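# Cap the marker with two robot arms

## Task

Press the cap fully onto the marker, with the robot in contact with the marker or the cap when the cap first seats fully (if it seats fully while the robot touches neither, the result counts as zero). The capped marker must end up resting entirely on the table and must stay in place without the robot holding it. Neither the marker nor the cap may ever enter the marked zones around the arms' bases, whether on the table or above it. Nothing may go off the table. When finished, open the grippers and move the arms away.

## Robot and tools

Robot: two arms, left_arm and right_arm, each with six joints and a parallel gripper. Joint order for every row and every per-joint list in results: waist, shoulder, elbow, wrist pitch, wrist yaw, wrist roll. Stated ranges (rad): waist -2.618 to 3.054, shoulder 0.000 to 3.142, elbow 0.000 to 3.142, wrist pitch -1.571 to 1.571, wrist yaw -1.571 to 1.571, wrist roll -2.094 to 2.094. Real limits may sit up to 0.036 rad either way of these.

Scene frame: origin on the table surface midway between the arms, +z up, +x out across the table, left_arm on the +y side. The words left and right are only arm names, not image sides. Gripper frame: fingers extend along its +z, they open and close along its y. The reported end_effector_position (metres) is between the finger pads, roughly 1 cm short of the tips; orientation is end_effector_quat_wxyz. The printed position can be off, more so at long reach.

Row layout (used by both execute_actions and move): one flat list of 14 numbers covering both arms, even if only one moves: left_arm's six joint values then its opening, then right_arm's six joint values then its opening. Joint values are scaled in [-1, 1] and are offsets, not poses: 1.0 equals 1.202 rad for the waist, 1.258 shoulder, 1.238 elbow, 2.073 wrist pitch, 2.022 for wrist yaw and wrist roll. The opening is absolute, not an offset: +1 fully open, -1 closed. Optionally 12 more numbers in 0 to 1 may follow: stiffness multipliers on each joint's position gain, left_arm's six then right_arm's six, which persist until changed.

execute_actions(actions): a list of up to 15 actions. Each action is a table of up to 15 rows, one row per 1/30 s control step; a short table repeats its final row to fill 15 steps. Joint offsets in every row are measured from the joint angles at the beginning of that action (for the first action, the angles last reported in this scene), not from the previous row. An action asking any joint to go more than 0.036 rad beyond its range end is refused for both arms; if the first action fails this or any action is malformed, nothing in the call runs. A joint pushed past its real end stops there and the result may say "joint sent to its limit"; no such line does not prove more travel exists. An empty list just returns the current state and images.

move(target, speed, blocking): target is one row as above; its offsets are counted from the Joint positions in the latest result showing them. All joints follow paths finishing together over 0.5 to 10 s (slower if needed, cut off at 10 s). speed is the top rate in rad/s of the joint with the farthest to go, 0.01 to 2, default 0.5. Openings are applied at the start. Paths ignore obstacles and the other arm. The result adds a "move:" line: the ending (done, off_target, moving, held, fault), limits=held or limits=none, and each arm's joint farthest from target. With blocking=false you get a reply after 0.5 s while motion continues; then use wait or stop before sending more actions or moves.

wait(seconds): 0 to 10; lets the robot hold its last command, returns early if a running move finishes. stop(): brakes a running move; it needs room to decelerate; fingers keep moving. zoom_image(camera, region): enlarges [x0, y0, x1, y1] pixels (top-left origin, max 504 by 504) of the latest image from cam_head_left, cam_head_right, cam_high, cam_low, cam_left_wrist or cam_right_wrist (all 504x504). finished_scene(scene): ends the current scene, given its number, after the last command is held; irreversible, and its result reports success.

Results: the state line gives each gripper's pose; Joint positions and Joint velocities list each arm's joints (rad, rad/s) then finger-pad gap (m; 0.094 when fully open). Joint targets shows what the joints are currently driven toward. grip_measured is the finger opening on the command scale; each gripper's reading carries its own fixed error of about 1 mm. Calls that ran actions also list joint positions at some steps; HELD with an arm label means that arm's row was partly held back. "joint command not followed" means a clearance check altered targets. Torque readings are total drive output with offsets and noise. MOTOR HOT warns at 75 °C; at 90 °C the arm halts for 10 s; at 100 °C the arm goes limp and drops. FAULT lines report stops.

Motion limits: each step, joint targets stay within a lead of the measured angle (0.202 rad waist, 0.258 shoulder, 0.238 elbow, 0.573 wrist pitch, 0.522 wrist yaw and roll), and are scaled back if the gripper would jump over 70 mm, so big offsets span several actions. Arms can sag under zero offsets; resend offsets to the desired angles and top up any shortfall.

Gripping: command an opening roughly 0.03 below grip_measured for a firm hold, less for a gentle one. Pad force tops out near 50 to 62 N.

Avoid: dropping the marker or cap, knocking anything off the table or into the base zones, fast impacts, pressing far past contact, and arms colliding or pushing each other. Loose objects may occasionally be nudged by outside disturbances.

Each tool is called after ">>>" as name(argument=value, ...) on one line, values as JSON.

## Session

>>> execute_actions(actions=[])

Scene clock: 0.00 s.
left_arm: end_effector_position=(+0.5531, +0.5061, +0.1086) grip_measured=+1.000 end_effector_quat_wxyz=(+0.659, -0.434, +0.499, +0.357) | right_arm: end_effector_position=(+0.1412, +0.0645, +0.2671) grip_measured=+1.000 end_effector_quat_wxyz=(+0.702, -0.685, -0.116, +0.159)
Joint names: [waist, shoulder, elbow, wrist pitch, wrist yaw, wrist roll]
Joint positions: left_arm=[-0.003  2.534  1.383  1.386 -1.008 -0.019  0.094] | right_arm=[ 0.849  1.522  0.736  0.919 -1.296 -1.388  0.094]
Joint velocities: left_arm=[-0.007  0.017  0.002  0.066  0.007 -0.037  0.   ] | right_arm=[ 0.002  0.022  0.002 -0.007 -0.066 -0.037  0.   ]
Joint torques (N m, as the arm reports them, + toward a larger angle): no reading
Motor temperatures (°C, as the motors report them): left_arm=[23 21 23 24 24 21] | right_arm=[23 21 25 21 20 23]
Joint targets: left_arm=[-0.003 2.536 1.384 1.371 -1.005 -0.018] | right_arm=[0.849 1.513 0.748 0.916 -1.293 -1.379]
Joint stiffness scale: left_arm=[1. 1. 1. 1. 1. 1.] | right_arm=[1. 1. 1. 1. 1. 1.]

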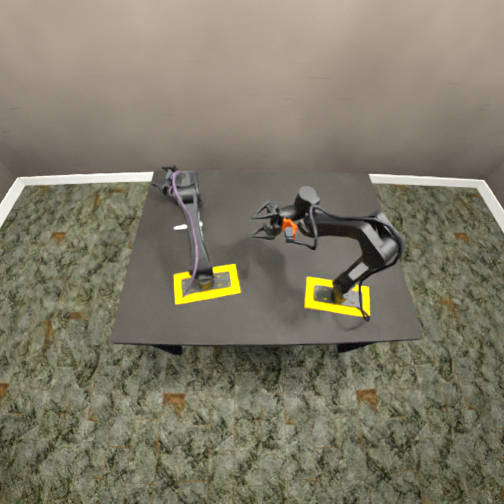

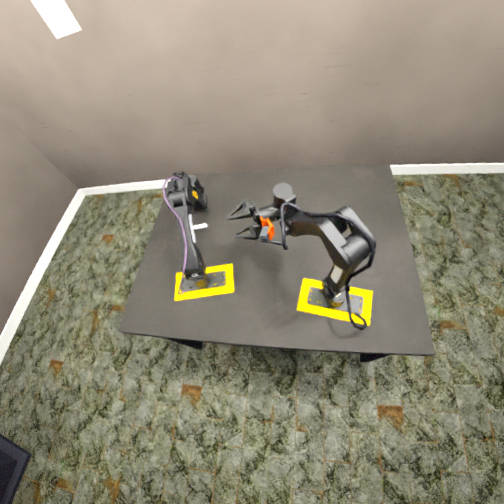

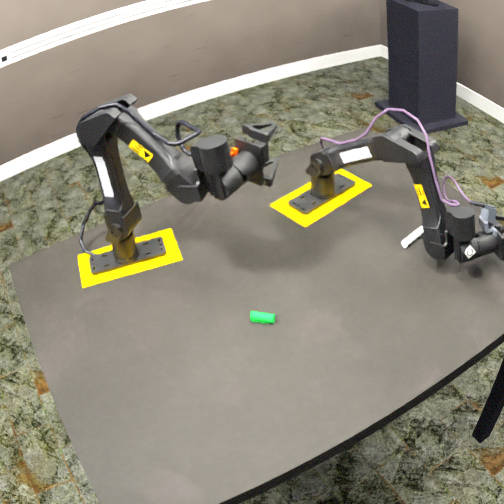

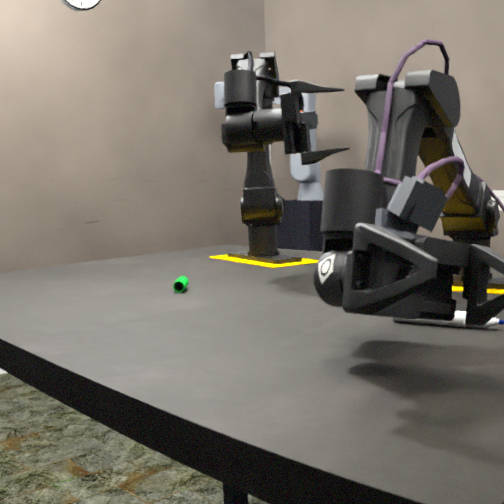

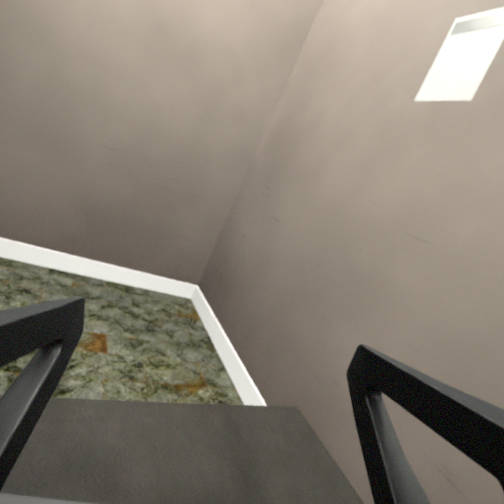

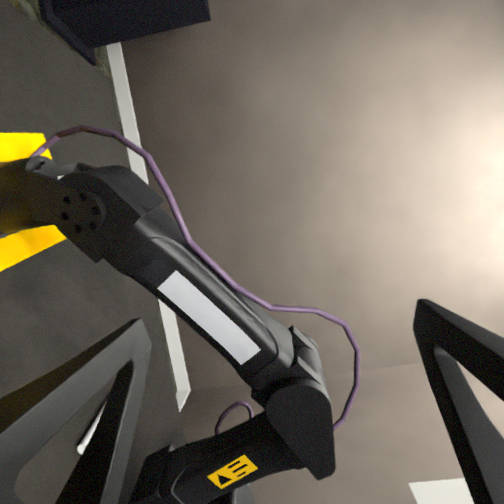

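>>> move(target=[-0.153,-0.822,-0.309,-0.5,0.4985,0.009,1, -0.551,-0.0175,0.213,-0.5,0.641,0.686,1], speed=1.0)

>>> move(target=[0,0,0,-0.685,0,0,1, 0,0,0,-0.46,0,0,1], speed=1.0)

Scene clock: 24.83 s.
left_arm: end_effector_position=(+0.5358, +0.2619, +0.2982) grip_measured=+1.000 end_effector_quat_wxyz=(+0.672, -0.012, +0.740, +0.006) | right_arm: end_effector_position=(+0.4199, -0.2757, +0.1483) grip_measured=+1.000 end_effector_quat_wxyz=(+0.433, -0.010, +0.901, +0.003)
Joint names: [waist, shoulder, elbow, wrist pitch, wrist yaw, wrist roll]
Joint positions: left_arm=[-0.18   1.508  1.028  0.383 -0.01  -0.008  0.094] | right_arm=[ 0.192  1.522  0.965 -0.117 -0.009 -0.012  0.094]
Joint velocities: left_arm=[ 0.007  0.027 -0.007 -0.037  0.022  0.051  0.   ] | right_arm=[-0.017 -0.012  0.002 -0.022 -0.051  0.022  0.   ]
Joint torques (N m, as the arm reports them, + toward a larger angle): left_arm=[-0.61 -9.33  5.11  1.79  0.09  0.1 ] | right_arm=[-0.44 -9.26 10.09  1.63  0.07  0.12]
Motor temperatures (°C, as the motors report them): left_arm=[23 27 24 27 24 21] | right_arm=[23 23 26 24 20 23]
Joint targets: left_arm=[-0.187 1.499 1.000 0.350 0.000 -0.001] | right_arm=[0.187 1.500 1.000 -0.117 -0.000 -0.001]
Joint stiffness scale: left_arm=[1. 1. 1. 1. 1. 1.] | right_arm=[1. 1. 1. 1. 1. 1.]
move: off_target (left_arm, right_arm); limits=none; left_arm: farthest joint: the wrist pitch, 0.033 radians from its target (1.037 radians at the start); right_arm: farthest joint: the elbow, 0.035 radians from its target (0.263 radians at the start)

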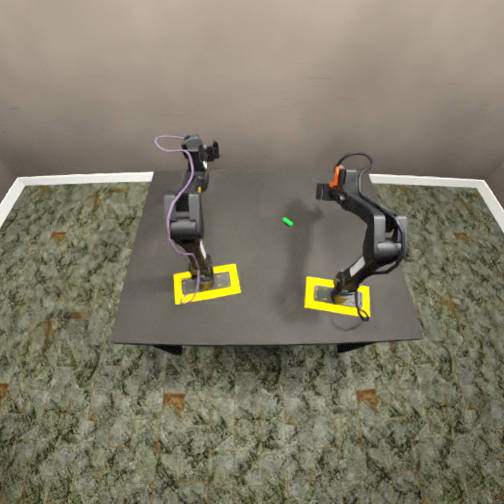

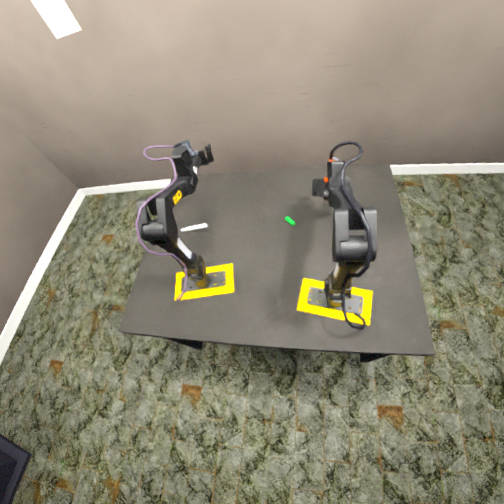

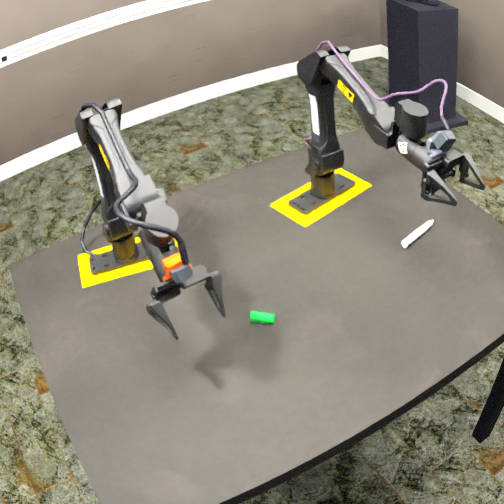

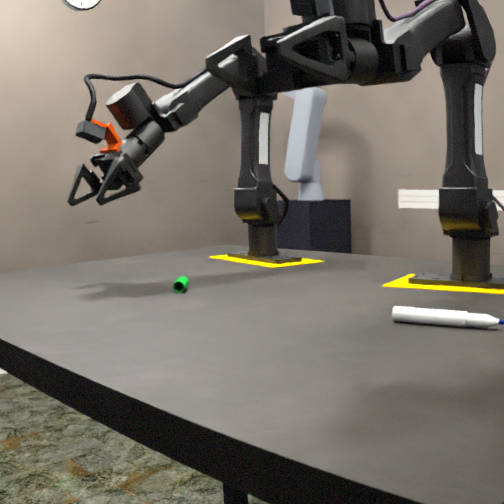

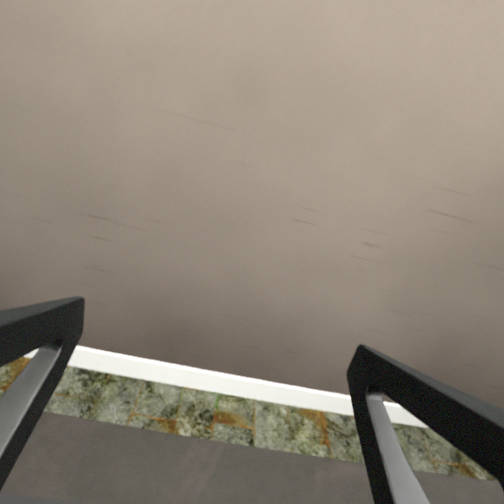

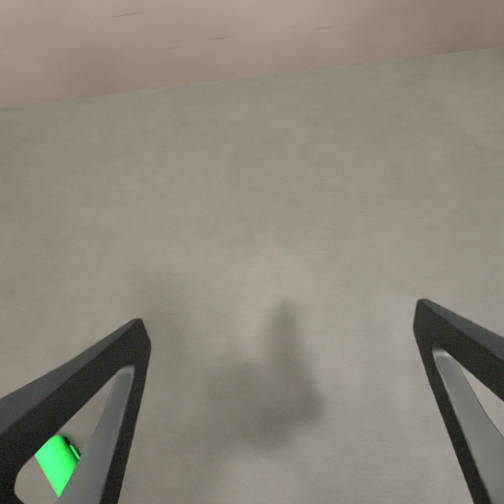

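Scene clock: 27.13 s.
left_arm: end_effector_position=(+0.3068, +0.2584, +0.0745) grip_measured=+1.000 end_effector_quat_wxyz=(+0.037, -0.012, +0.999, +0.005) | right_arm: end_effector_position=(+0.2134, -0.2770, +0.0555) grip_measured=+1.000 end_effector_quat_wxyz=(-0.025, -0.009, +1.000, +0.005)
Joint names: [waist, shoulder, elbow, wrist pitch, wrist yaw, wrist roll]
Joint positions: left_arm=[-0.18   1.508  1.028 -1.016 -0.01  -0.008  0.094] | right_arm=[ 0.192  1.522  0.965 -1.062 -0.009 -0.012  0.094]
Joint velocities: left_arm=[-0.002 -0.012 -0.002 -0.007  0.022  0.037  0.   ] | right_arm=[ 0.007 -0.002  0.007 -0.066  0.037 -0.066  0.   ]
Joint torques (N m, as the arm reports them, + toward a larger angle): left_arm=[ 0.01 -6.77  5.81  0.43  0.01  0.04] | right_arm=[ 0.   -5.59  6.31  0.21 -0.01  0.02]
Motor temperatures (°C, as the motors report them): left_arm=[23 27 24 27 24 21] | right_arm=[23 23 26 24 20 23]
Joint targets: left_arm=[-0.180 1.508 1.028 -1.037 -0.010 -0.008] | right_arm=[0.192 1.522 0.965 -1.071 -0.009 -0.012]
Joint stiffness scale: left_arm=[1. 1. 1. 1. 1. 1.] | right_arm=[1. 1. 1. 1. 1. 1.]
move: off_target (left_arm); limits=none; left_arm: farthest joint: the wrist pitch, 0.021 radians from its target (1.420 radians at the start); right_arm: farthest joint: the wrist pitch, 0.008 radians from its target (0.954 radians at the start)

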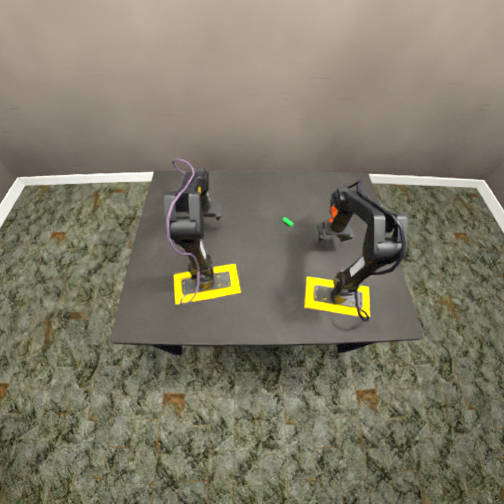

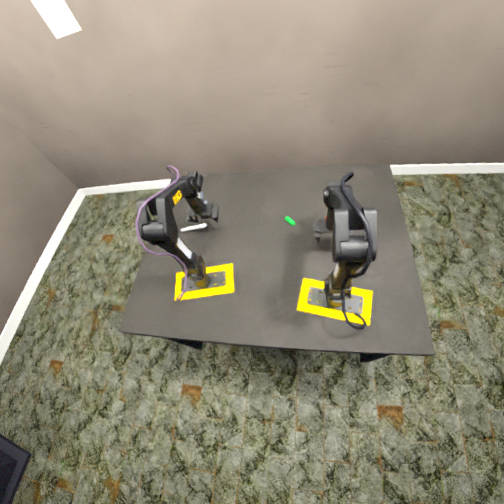

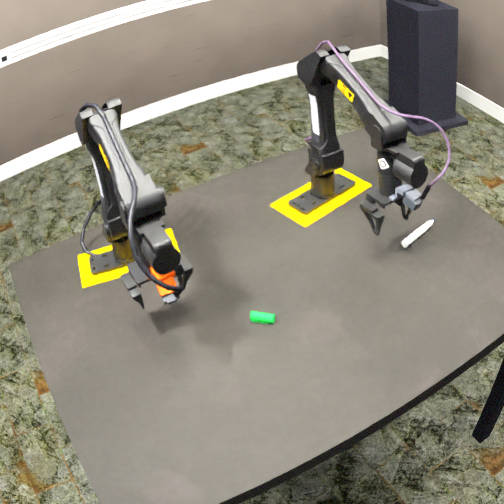

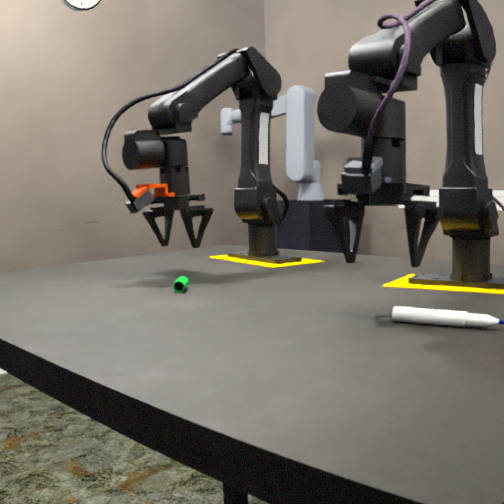

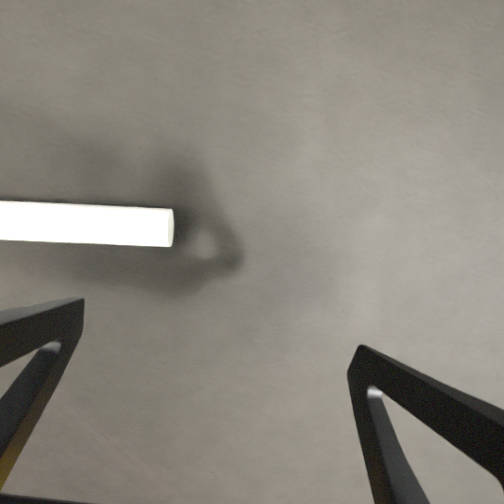

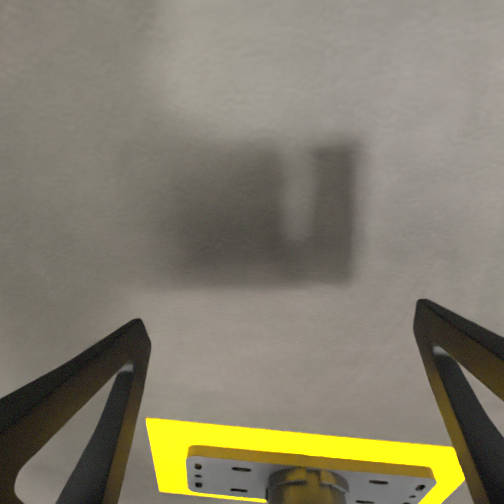

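>>> move(target=[0.295,0.176,0.16,-0.013,0,-0.6,1, 0.431,0.448,0.635,-0.07,0,-0.17,1], speed=0.8)

Scene clock: 74.73 s.
left_arm: end_effector_position=(+0.3282, +0.3642, +0.0627) grip_measured=+1.000 end_effector_quat_wxyz=(+0.018, -0.710, +0.704, -0.003) | right_arm: end_effector_position=(+0.3252, -0.0794, +0.0679) grip_measured=+1.000 end_effector_quat_wxyz=(+0.001, -0.419, +0.908, +0.005)
Joint names: [waist, shoulder, elbow, wrist pitch, wrist yaw, wrist roll]
Joint positions: left_arm=[ 0.168  1.716  1.199 -1.019 -0.01  -1.215  0.094] | right_arm=[ 0.707  2.085  1.717 -1.2   -0.009 -0.345  0.094]
Joint velocities: left_arm=[-0.012 -0.037 -0.012 -0.066  0.007 -0.037  0.   ] | right_arm=[-0.007  0.007 -0.017 -0.022 -0.007  0.037  0.   ]
Joint torques (N m, as the arm reports them, + toward a larger angle): left_arm=[ 0.66 -7.73  7.57  0.32  0.   -0.04] | right_arm=[  0.3  -11.51   9.04   0.27   0.    -0.07]
Motor temperatures (°C, as the motors report them): left_arm=[23 24 25 25 24 21] | right_arm=[23 23 27 22 20 23]
Joint targets: left_arm=[0.175 1.730 1.226 -1.043 -0.010 -1.221] | right_arm=[0.710 2.086 1.751 -1.208 -0.009 -0.356]
Joint stiffness scale: left_arm=[1. 1. 1. 1. 1. 1.] | right_arm=[1. 1. 1. 1. 1. 1.]
move: off_target (left_arm, right_arm); limits=none; left_arm: farthest joint: the elbow, 0.027 radians from its target (0.198 radians at the start); right_arm: farthest joint: the elbow, 0.034 radians from its target (0.786 radians at the start)

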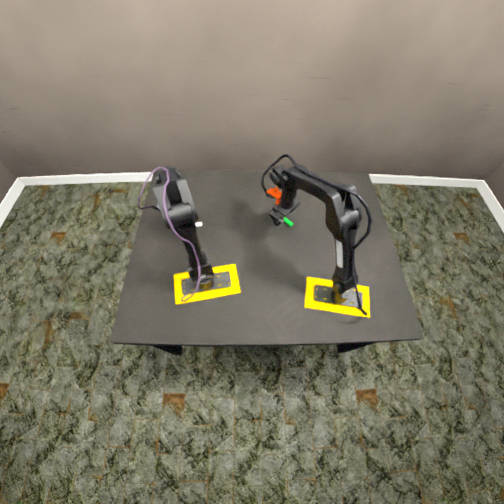

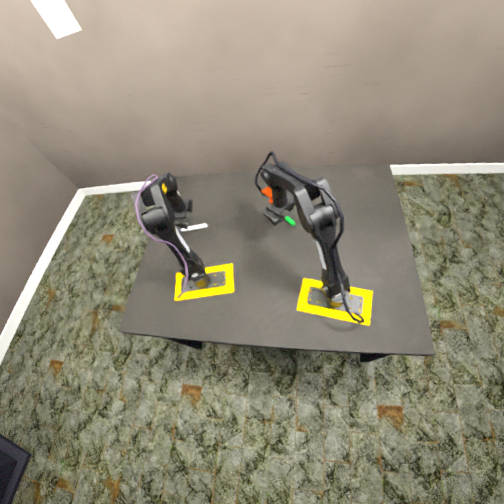

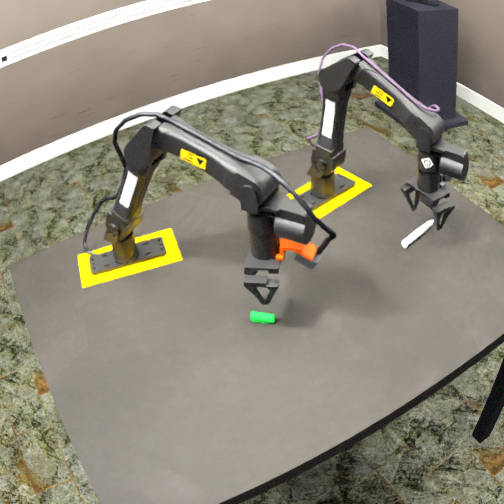

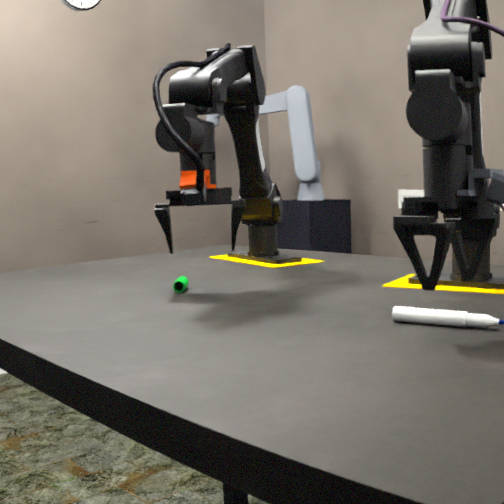

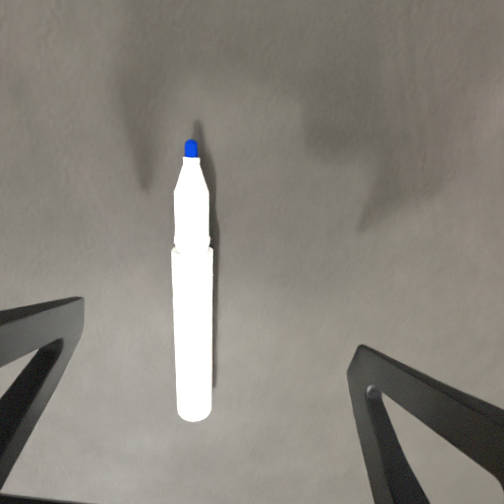

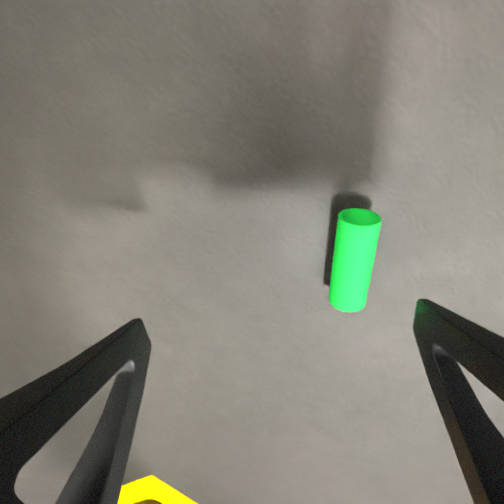

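>>> move(target=[-0.042,0.016,-0.085,0.04,0,-0.025,1, -0.067,0.059,-0.02,0.054,0,-0.04,1], speed=0.3)

Scene clock: 115.73 s.
left_arm: end_effector_position=(+0.3226, +0.3484, +0.0399) grip_measured=+1.000 end_effector_quat_wxyz=(+0.009, -0.710, +0.704, +0.001) | right_arm: end_effector_position=(+0.3496, -0.1012, +0.0315) grip_measured=+1.000 end_effector_quat_wxyz=(-0.002, -0.417, +0.909, +0.004)
Joint names: [waist, shoulder, elbow, wrist pitch, wrist yaw, wrist roll]
Joint positions: left_arm=[ 0.126  1.724  1.114 -0.947 -0.01  -1.259  0.094] | right_arm=[ 0.632  2.164  1.694 -1.105 -0.009 -0.414  0.094]
Joint velocities: left_arm=[ 0.007 -0.002  0.002 -0.022 -0.022 -0.022  0.   ] | right_arm=[ 0.007 -0.022 -0.007  0.007 -0.022  0.037  0.   ]
Joint torques (N m, as the arm reports them, + toward a larger angle): left_arm=[-0.65 -7.78  4.08  0.6   0.01 -0.03] | right_arm=[ -0.35 -12.77   6.34   0.52   0.02  -0.06]
Motor temperatures (°C, as the motors report them): left_arm=[23 24 26 24 24 21] | right_arm=[23 27 28 22 20 23]
Joint targets: left_arm=[0.118 1.736 1.094 -0.936 -0.010 -1.265] | right_arm=[0.627 2.159 1.692 -1.088 -0.009 -0.426]
Joint stiffness scale: left_arm=[1. 1. 1. 1. 1. 1.] | right_arm=[1. 1. 1. 1. 1. 1.]
move: done; limits=none; left_arm: farthest joint: the elbow, 0.020 radians from its target (0.105 radians at the start); right_arm: farthest joint: the wrist pitch, 0.017 radians from its target (0.112 radians at the start)

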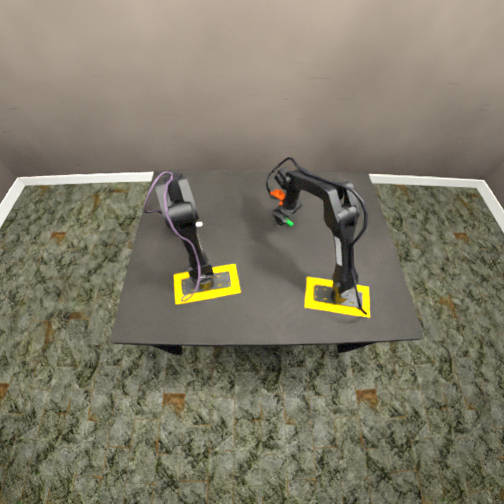

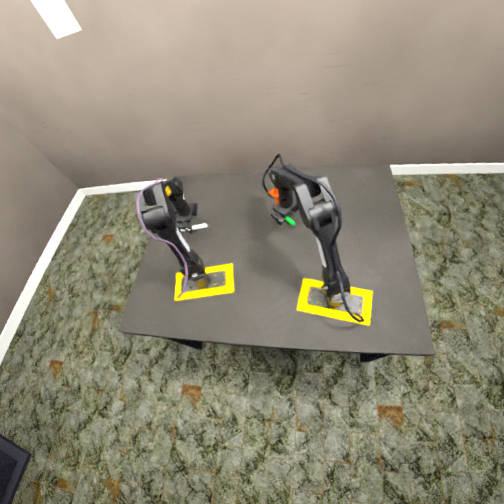

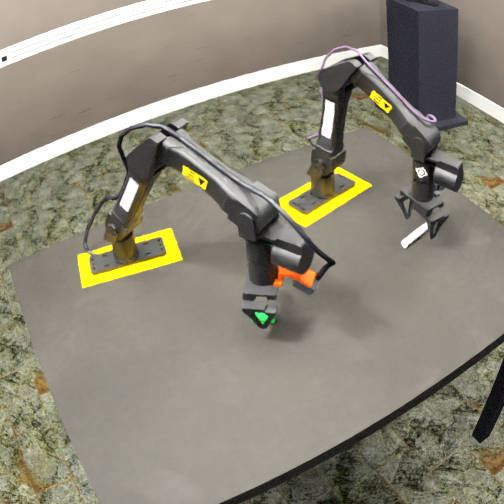

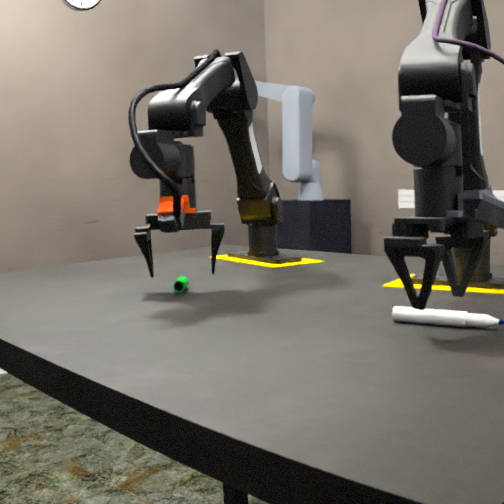

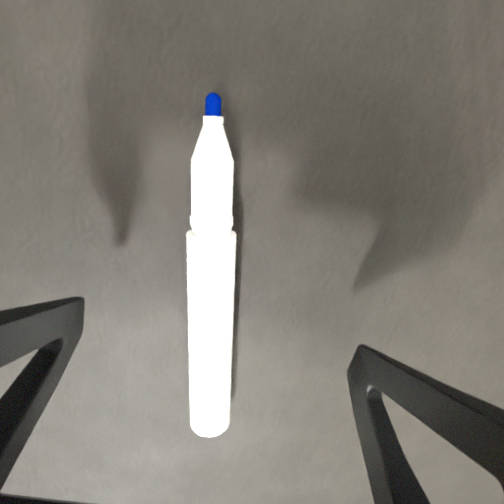

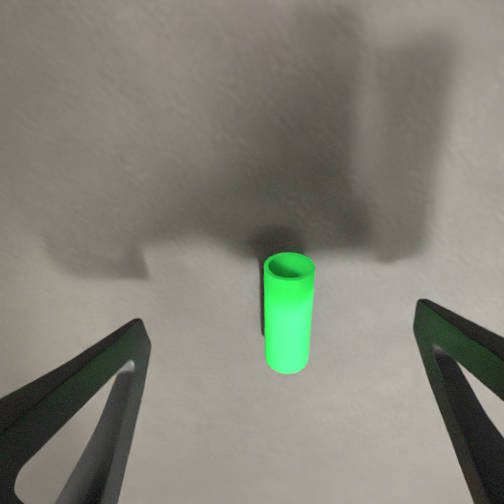

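>>> move(target=[-0.062,0.016,-0.083,0.055,0,-0.035,1, -0.023,-0.055,-0.14,0.056,0,-0.012,1], speed=0.2)

Scene clock: 131.83 s.
left_arm: end_effector_position=(+0.3261, +0.3288, +0.0213) grip_measured=+1.000 end_effector_quat_wxyz=(+0.019, -0.710, +0.704, -0.005) | right_arm: end_effector_position=(+0.3296, -0.1167, +0.0074) grip_measured=+1.000 end_effector_quat_wxyz=(-0.017, -0.416, +0.909, +0.004)
Joint names: [waist, shoulder, elbow, wrist pitch, wrist yaw, wrist roll]
Joint positions: left_arm=[ 0.059  1.724  1.033 -0.842 -0.01  -1.324  0.094] | right_arm=[ 0.618  2.126  1.533 -1.012 -0.009 -0.427  0.094]
Joint velocities: left_arm=[-0.007 -0.002 -0.022  0.022 -0.037 -0.007  0.   ] | right_arm=[ 0.017 -0.017  0.002  0.022 -0.007 -0.022  0.   ]
Joint torques (N m, as the arm reports them, + toward a larger angle): left_arm=[-0.79 -6.72  3.84  0.63 -0.02 -0.03] | right_arm=[ -1.15 -14.68   5.41   0.53  -0.01  -0.08]
Motor temperatures (°C, as the motors report them): left_arm=[23 24 25 25 24 21] | right_arm=[23 28 27 22 20 23]
Joint targets: left_arm=[0.051 1.744 1.011 -0.832 -0.010 -1.330] | right_arm=[0.604 2.095 1.521 -0.989 -0.009 -0.438]
Joint stiffness scale: left_arm=[1. 1. 1. 1. 1. 1.] | right_arm=[1. 1. 1. 1. 1. 1.]
move: off_target (left_arm, right_arm); limits=none; left_arm: farthest joint: the elbow, 0.021 radians from its target (0.103 radians at the start); right_arm: farthest joint: the shoulder, 0.031 radians from its target (0.070 radians at the start)

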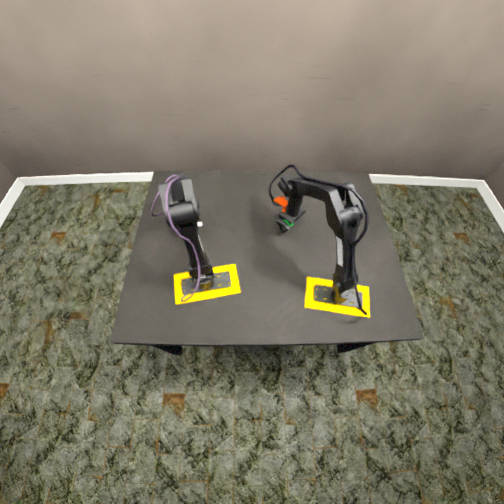

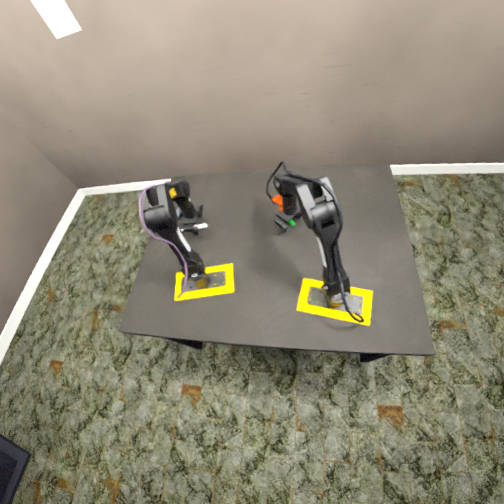

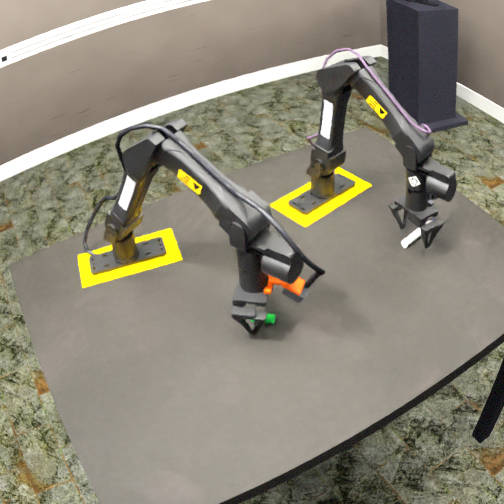

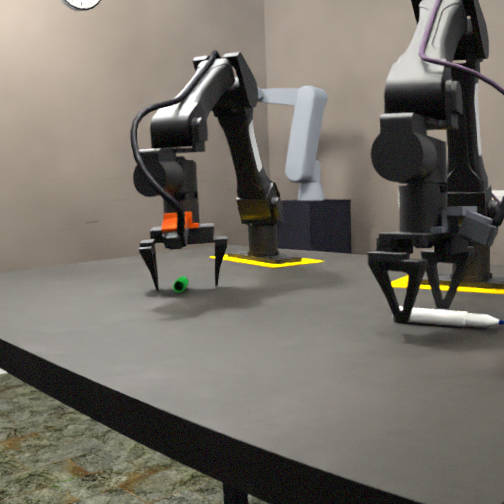

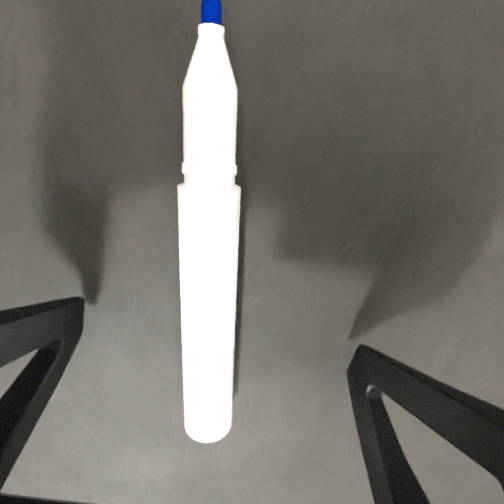

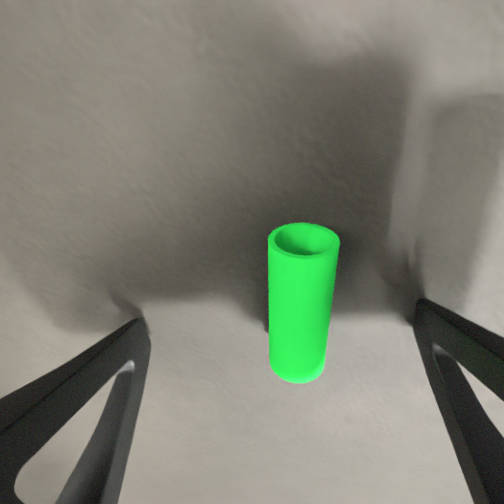

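>>> execute_actions(actions=[[[0,0,0,0,0,0,0.2,0,-0.012,0.012,0,0,0,0.2]],[[0,0,0,0,0,0,-0.4,0,0,0,0,0,0,-0.4]],[[0,0,0,0,0,0,-0.7,0,0,0,0,0,0,-0.7]],[[0,0,0,0,0,0,-0.7,0,0,0,0,0,0,-0.7]]])

Scene clock: 145.70 s.
left_arm: end_effector_position=(+0.3261, +0.3289, +0.0213) grip_measured=-0.679 end_effector_quat_wxyz=(+0.019, -0.710, +0.704, -0.005) | right_arm: end_effector_position=(+0.3296, -0.1168, +0.0074) grip_measured=-0.624 end_effector_quat_wxyz=(-0.017, -0.416, +0.909, +0.004)
Joint names: [waist, shoulder, elbow, wrist pitch, wrist yaw, wrist roll]
Joint positions: left_arm=[ 0.059  1.724  1.033 -0.842 -0.01  -1.324  0.015] | right_arm=[ 0.618  2.126  1.533 -1.012 -0.008 -0.427  0.018]
Joint velocities: left_arm=[-0.002  0.002 -0.017 -0.037  0.022 -0.022 -0.   ] | right_arm=[ 0.007 -0.007  0.012 -0.081  0.007  0.007 -0.001]
Joint torques (N m, as the arm reports them, + toward a larger angle): left_arm=[ 0.02 -8.72  5.42  0.54  0.01  0.02] | right_arm=[ -0.01 -11.62   6.26   0.3   -0.01   0.02]
Motor temperatures (°C, as the motors report them): left_arm=[23 24 25 25 24 21] | right_arm=[23 29 27 22 20 23]
Joint targets: left_arm=[0.059 1.724 1.033 -0.842 -0.010 -1.324] | right_arm=[0.618 2.126 1.533 -1.012 -0.008 -0.427]
Joint stiffness scale: left_arm=[1. 1. 1. 1. 1. 1.] | right_arm=[1. 1. 1. 1. 1. 1.]
Step readings (joint positions; steps 1 to 15: 1st action; 16 to 30: 2nd action; 31 to 45: 3rd action; 46 to 60: 4th action):
0: left_arm=[0.059 1.724 1.033 -0.842 -0.010 -1.324] | right_arm=[0.618 2.126 1.533 -1.012 -0.009 -0.427]
1: left_arm=[0.059 1.724 1.033 -0.842 -0.010 -1.324] | right_arm=[0.618 2.126 1.533 -1.012 -0.009 -0.427]
2: left_arm=[0.059 1.724 1.033 -0.842 -0.010 -1.324] | right_arm=[0.618 2.126 1.533 -1.012 -0.008 -0.427]
4: left_arm=[0.059 1.724 1.033 -0.842 -0.010 -1.324] | right_arm=[0.618 2.126 1.533 -1.012 -0.008 -0.427]
8: left_arm=[0.059 1.724 1.033 -0.842 -0.010 -1.324] | right_arm=[0.618 2.126 1.533 -1.012 -0.008 -0.427]
15: left_arm=[0.059 1.724 1.033 -0.842 -0.010 -1.324] | right_arm=[0.618 2.126 1.533 -1.012 -0.008 -0.427]
16: left_arm=[0.059 1.724 1.033 -0.842 -0.010 -1.324] | right_arm=[0.618 2.126 1.533 -1.012 -0.008 -0.427]
17: left_arm=[0.059 1.724 1.033 -0.842 -0.010 -1.324] | right_arm=[0.618 2.126 1.533 -1.012 -0.008 -0.427]
19: left_arm=[0.059 1.724 1.033 -0.842 -0.010 -1.324] | right_arm=[0.618 2.126 1.533 -1.012 -0.008 -0.427]
23: left_arm=[0.059 1.724 1.033 -0.842 -0.010 -1.324] | right_arm=[0.618 2.126 1.533 -1.012 -0.008 -0.427]
30: left_arm=[0.059 1.724 1.033 -0.842 -0.010 -1.324] | right_arm=[0.618 2.126 1.533 -1.012 -0.008 -0.427]
31: left_arm=[0.059 1.724 1.033 -0.842 -0.010 -1.324] | right_arm=[0.618 2.126 1.533 -1.012 -0.008 -0.427]
32: left_arm=[0.059 1.724 1.033 -0.842 -0.010 -1.324] | right_arm=[0.618 2.126 1.533 -1.012 -0.008 -0.427]
34: left_arm=[0.059 1.724 1.033 -0.842 -0.010 -1.324] | right_arm=[0.618 2.126 1.533 -1.012 -0.008 -0.427]
38: left_arm=[0.059 1.724 1.033 -0.842 -0.010 -1.324] | right_arm=[0.618 2.126 1.533 -1.012 -0.008 -0.427]
45: left_arm=[0.059 1.724 1.033 -0.842 -0.010 -1.324] | right_arm=[0.618 2.126 1.533 -1.012 -0.008 -0.427]
46: left_arm=[0.059 1.724 1.033 -0.842 -0.010 -1.324] | right_arm=[0.618 2.126 1.533 -1.012 -0.008 -0.427]
47: left_arm=[0.059 1.724 1.033 -0.842 -0.010 -1.324] | right_arm=[0.618 2.126 1.533 -1.012 -0.008 -0.427]
49: left_arm=[0.059 1.724 1.033 -0.842 -0.010 -1.324] | right_arm=[0.618 2.126 1.533 -1.012 -0.008 -0.427]
53: left_arm=[0.059 1.724 1.033 -0.842 -0.010 -1.324] | right_arm=[0.618 2.126 1.533 -1.012 -0.008 -0.427]
60: Joint positions above

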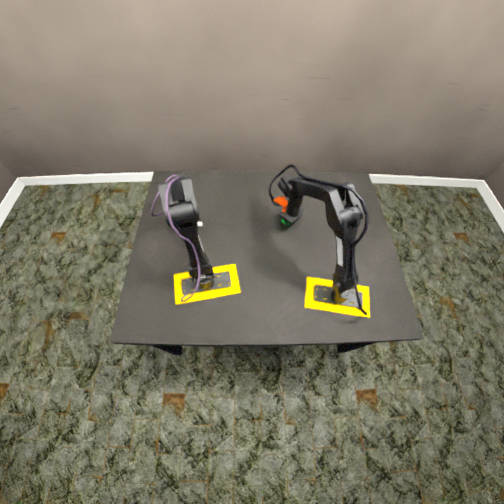

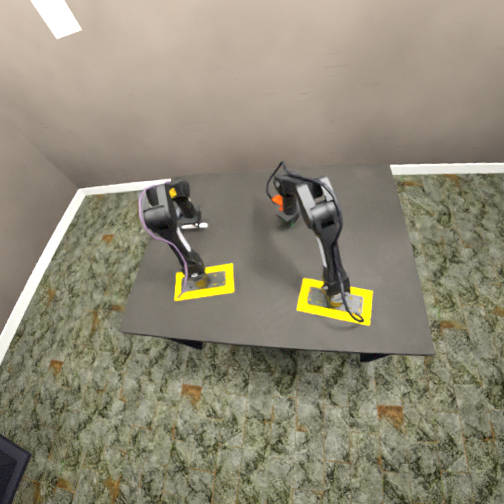

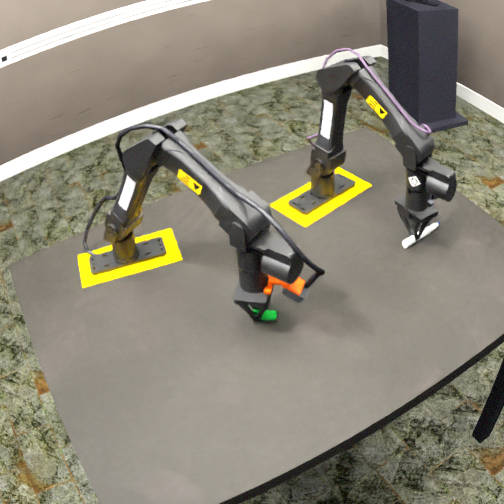

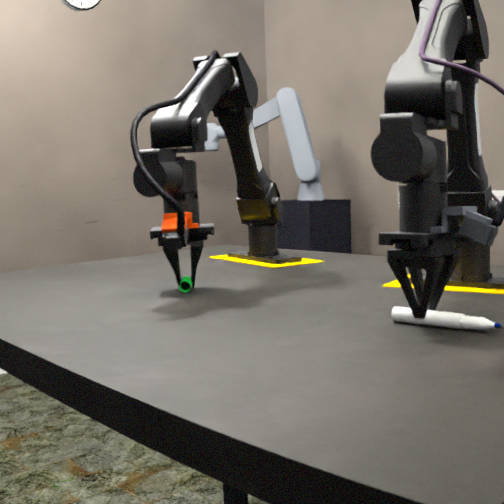

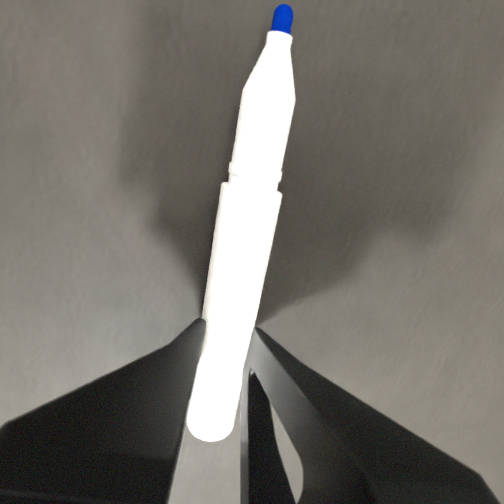

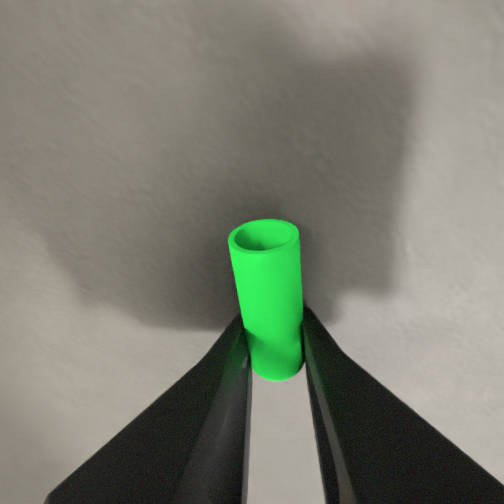

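>>> execute_actions(actions=[[[0,0,0,0,0,0,-0.3,0,0,0,0,0,0,-0.67]],[[0,0,-0.035,0.015,0,0,-0.3,0,0,0,0,0,0,-0.67]],[[0,0,0,0,0,0,-0.3,0,0,0,0,0,0,-0.67]]])

Scene clock: 157.13 s.
left_arm: end_effector_position=(+0.3231, +0.3281, +0.0161) grip_measured=-0.301 end_effector_quat_wxyz=(+0.018, -0.710, +0.704, -0.005) | right_arm: end_effector_position=(+0.3296, -0.1168, +0.0074) grip_measured=-0.624 end_effector_quat_wxyz=(-0.017, -0.416, +0.909, +0.004)
Joint names: [waist, shoulder, elbow, wrist pitch, wrist yaw, wrist roll]
Joint positions: left_arm=[ 0.059  1.724  1.01  -0.821 -0.01  -1.324  0.033] | right_arm=[ 0.618  2.126  1.533 -1.012 -0.008 -0.427  0.018]
Joint velocities: left_arm=[ 0.007  0.017 -0.002  0.081  0.037 -0.007 -0.001] | right_arm=[-0.007 -0.002  0.002 -0.022 -0.154 -0.037 -0.   ]
Joint torques (N m, as the arm reports them, + toward a larger angle): left_arm=[ 0.08 -8.74  5.3   0.53  0.    0.02] | right_arm=[  0.   -11.63   6.27   0.3   -0.01   0.02]
Motor temperatures (°C, as the motors report them): left_arm=[23 25 25 25 24 21] | right_arm=[23 29 27 22 20 23]
Joint targets: left_arm=[0.059 1.724 1.010 -0.821 -0.010 -1.324] | right_arm=[0.618 2.126 1.533 -1.012 -0.008 -0.427]
Joint stiffness scale: left_arm=[1. 1. 1. 1. 1. 1.] | right_arm=[1. 1. 1. 1. 1. 1.]
Step readings (joint positions; steps 1 to 15: 1st action; 16 to 30: 2nd action; 31 to 45: 3rd action):
0: left_arm=[0.059 1.724 1.033 -0.842 -0.010 -1.324] | right_arm=[0.618 2.126 1.533 -1.012 -0.008 -0.427]
1: left_arm=[0.059 1.724 1.033 -0.842 -0.010 -1.324] | right_arm=[0.618 2.126 1.533 -1.012 -0.008 -0.427]
2: left_arm=[0.059 1.724 1.033 -0.842 -0.010 -1.324] | right_arm=[0.618 2.126 1.533 -1.012 -0.008 -0.427]
4: left_arm=[0.059 1.724 1.033 -0.842 -0.010 -1.324] | right_arm=[0.618 2.126 1.533 -1.012 -0.008 -0.427]
8: left_arm=[0.059 1.724 1.033 -0.842 -0.010 -1.324] | right_arm=[0.618 2.126 1.533 -1.012 -0.008 -0.427]
15: left_arm=[0.059 1.724 1.033 -0.842 -0.010 -1.324] | right_arm=[0.618 2.126 1.533 -1.012 -0.008 -0.427]
16: left_arm=[0.059 1.724 1.030 -0.838 -0.010 -1.324] | right_arm=[0.618 2.126 1.533 -1.012 -0.008 -0.427]
17: left_arm=[0.059 1.724 1.025 -0.832 -0.010 -1.324] | right_arm=[0.618 2.126 1.533 -1.012 -0.008 -0.427]
19: left_arm=[0.059 1.724 1.015 -0.827 -0.010 -1.324] | right_arm=[0.618 2.126 1.533 -1.012 -0.008 -0.427]
23: left_arm=[0.059 1.724 1.010 -0.826 -0.010 -1.324] | right_arm=[0.618 2.126 1.533 -1.012 -0.008 -0.427]
30: left_arm=[0.059 1.724 1.010 -0.821 -0.010 -1.324] | right_arm=[0.618 2.126 1.533 -1.012 -0.008 -0.427]
31: left_arm=[0.059 1.724 1.010 -0.821 -0.010 -1.324] | right_arm=[0.618 2.126 1.533 -1.012 -0.008 -0.427]
32: left_arm=[0.059 1.724 1.010 -0.821 -0.010 -1.324] | right_arm=[0.618 2.126 1.533 -1.012 -0.008 -0.427]
34: left_arm=[0.059 1.724 1.010 -0.821 -0.010 -1.324] | right_arm=[0.618 2.126 1.533 -1.012 -0.008 -0.427]
38: left_arm=[0.059 1.724 1.010 -0.821 -0.010 -1.324] | right_arm=[0.618 2.126 1.533 -1.012 -0.008 -0.427]
45: Joint positions above

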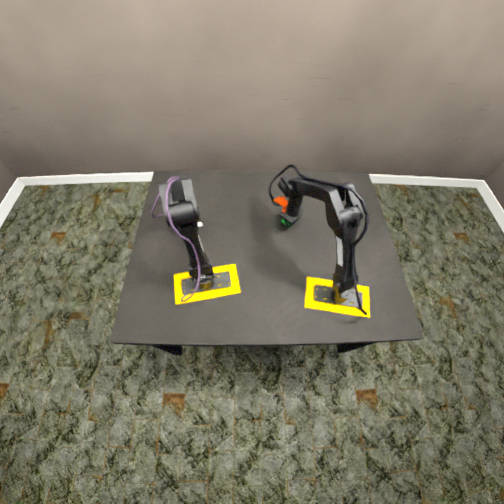

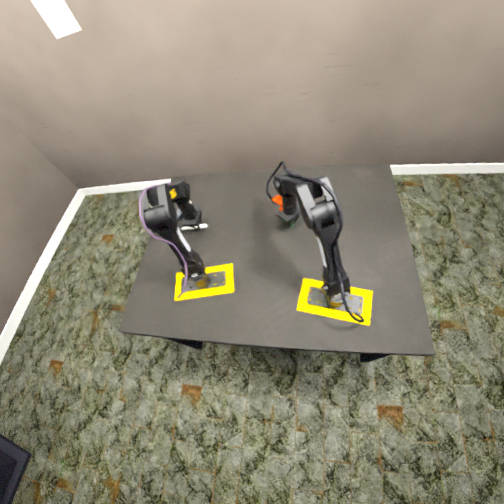

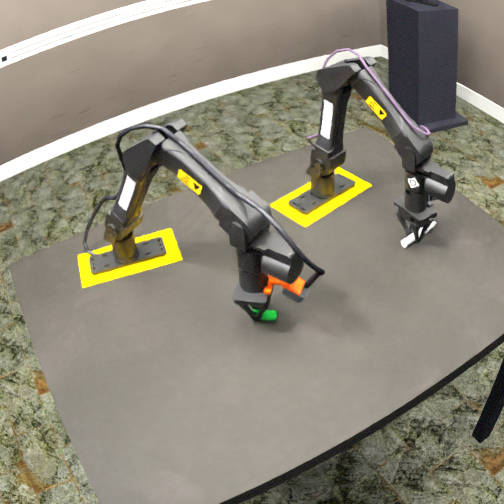

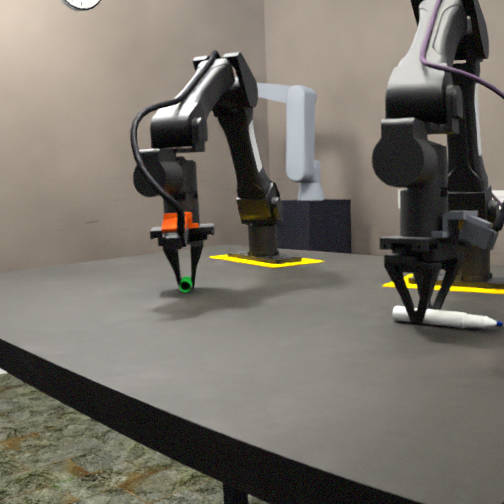

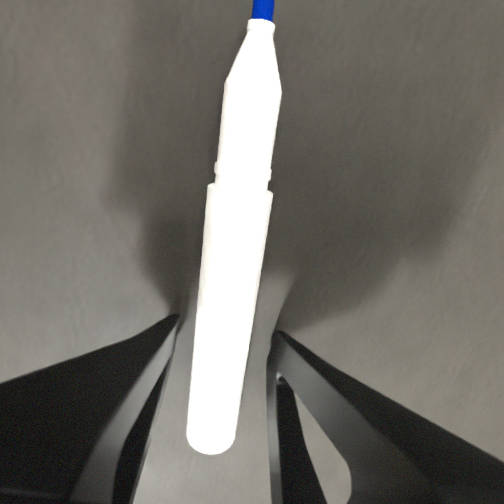

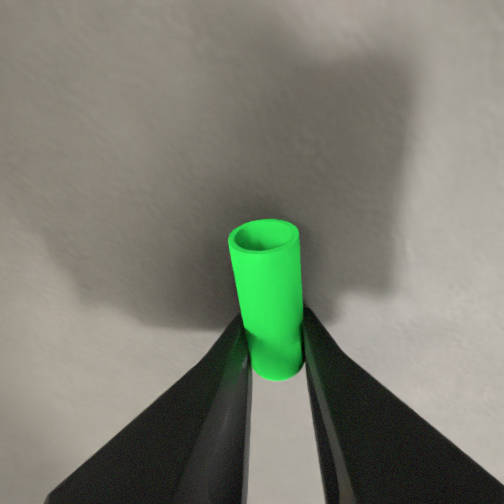

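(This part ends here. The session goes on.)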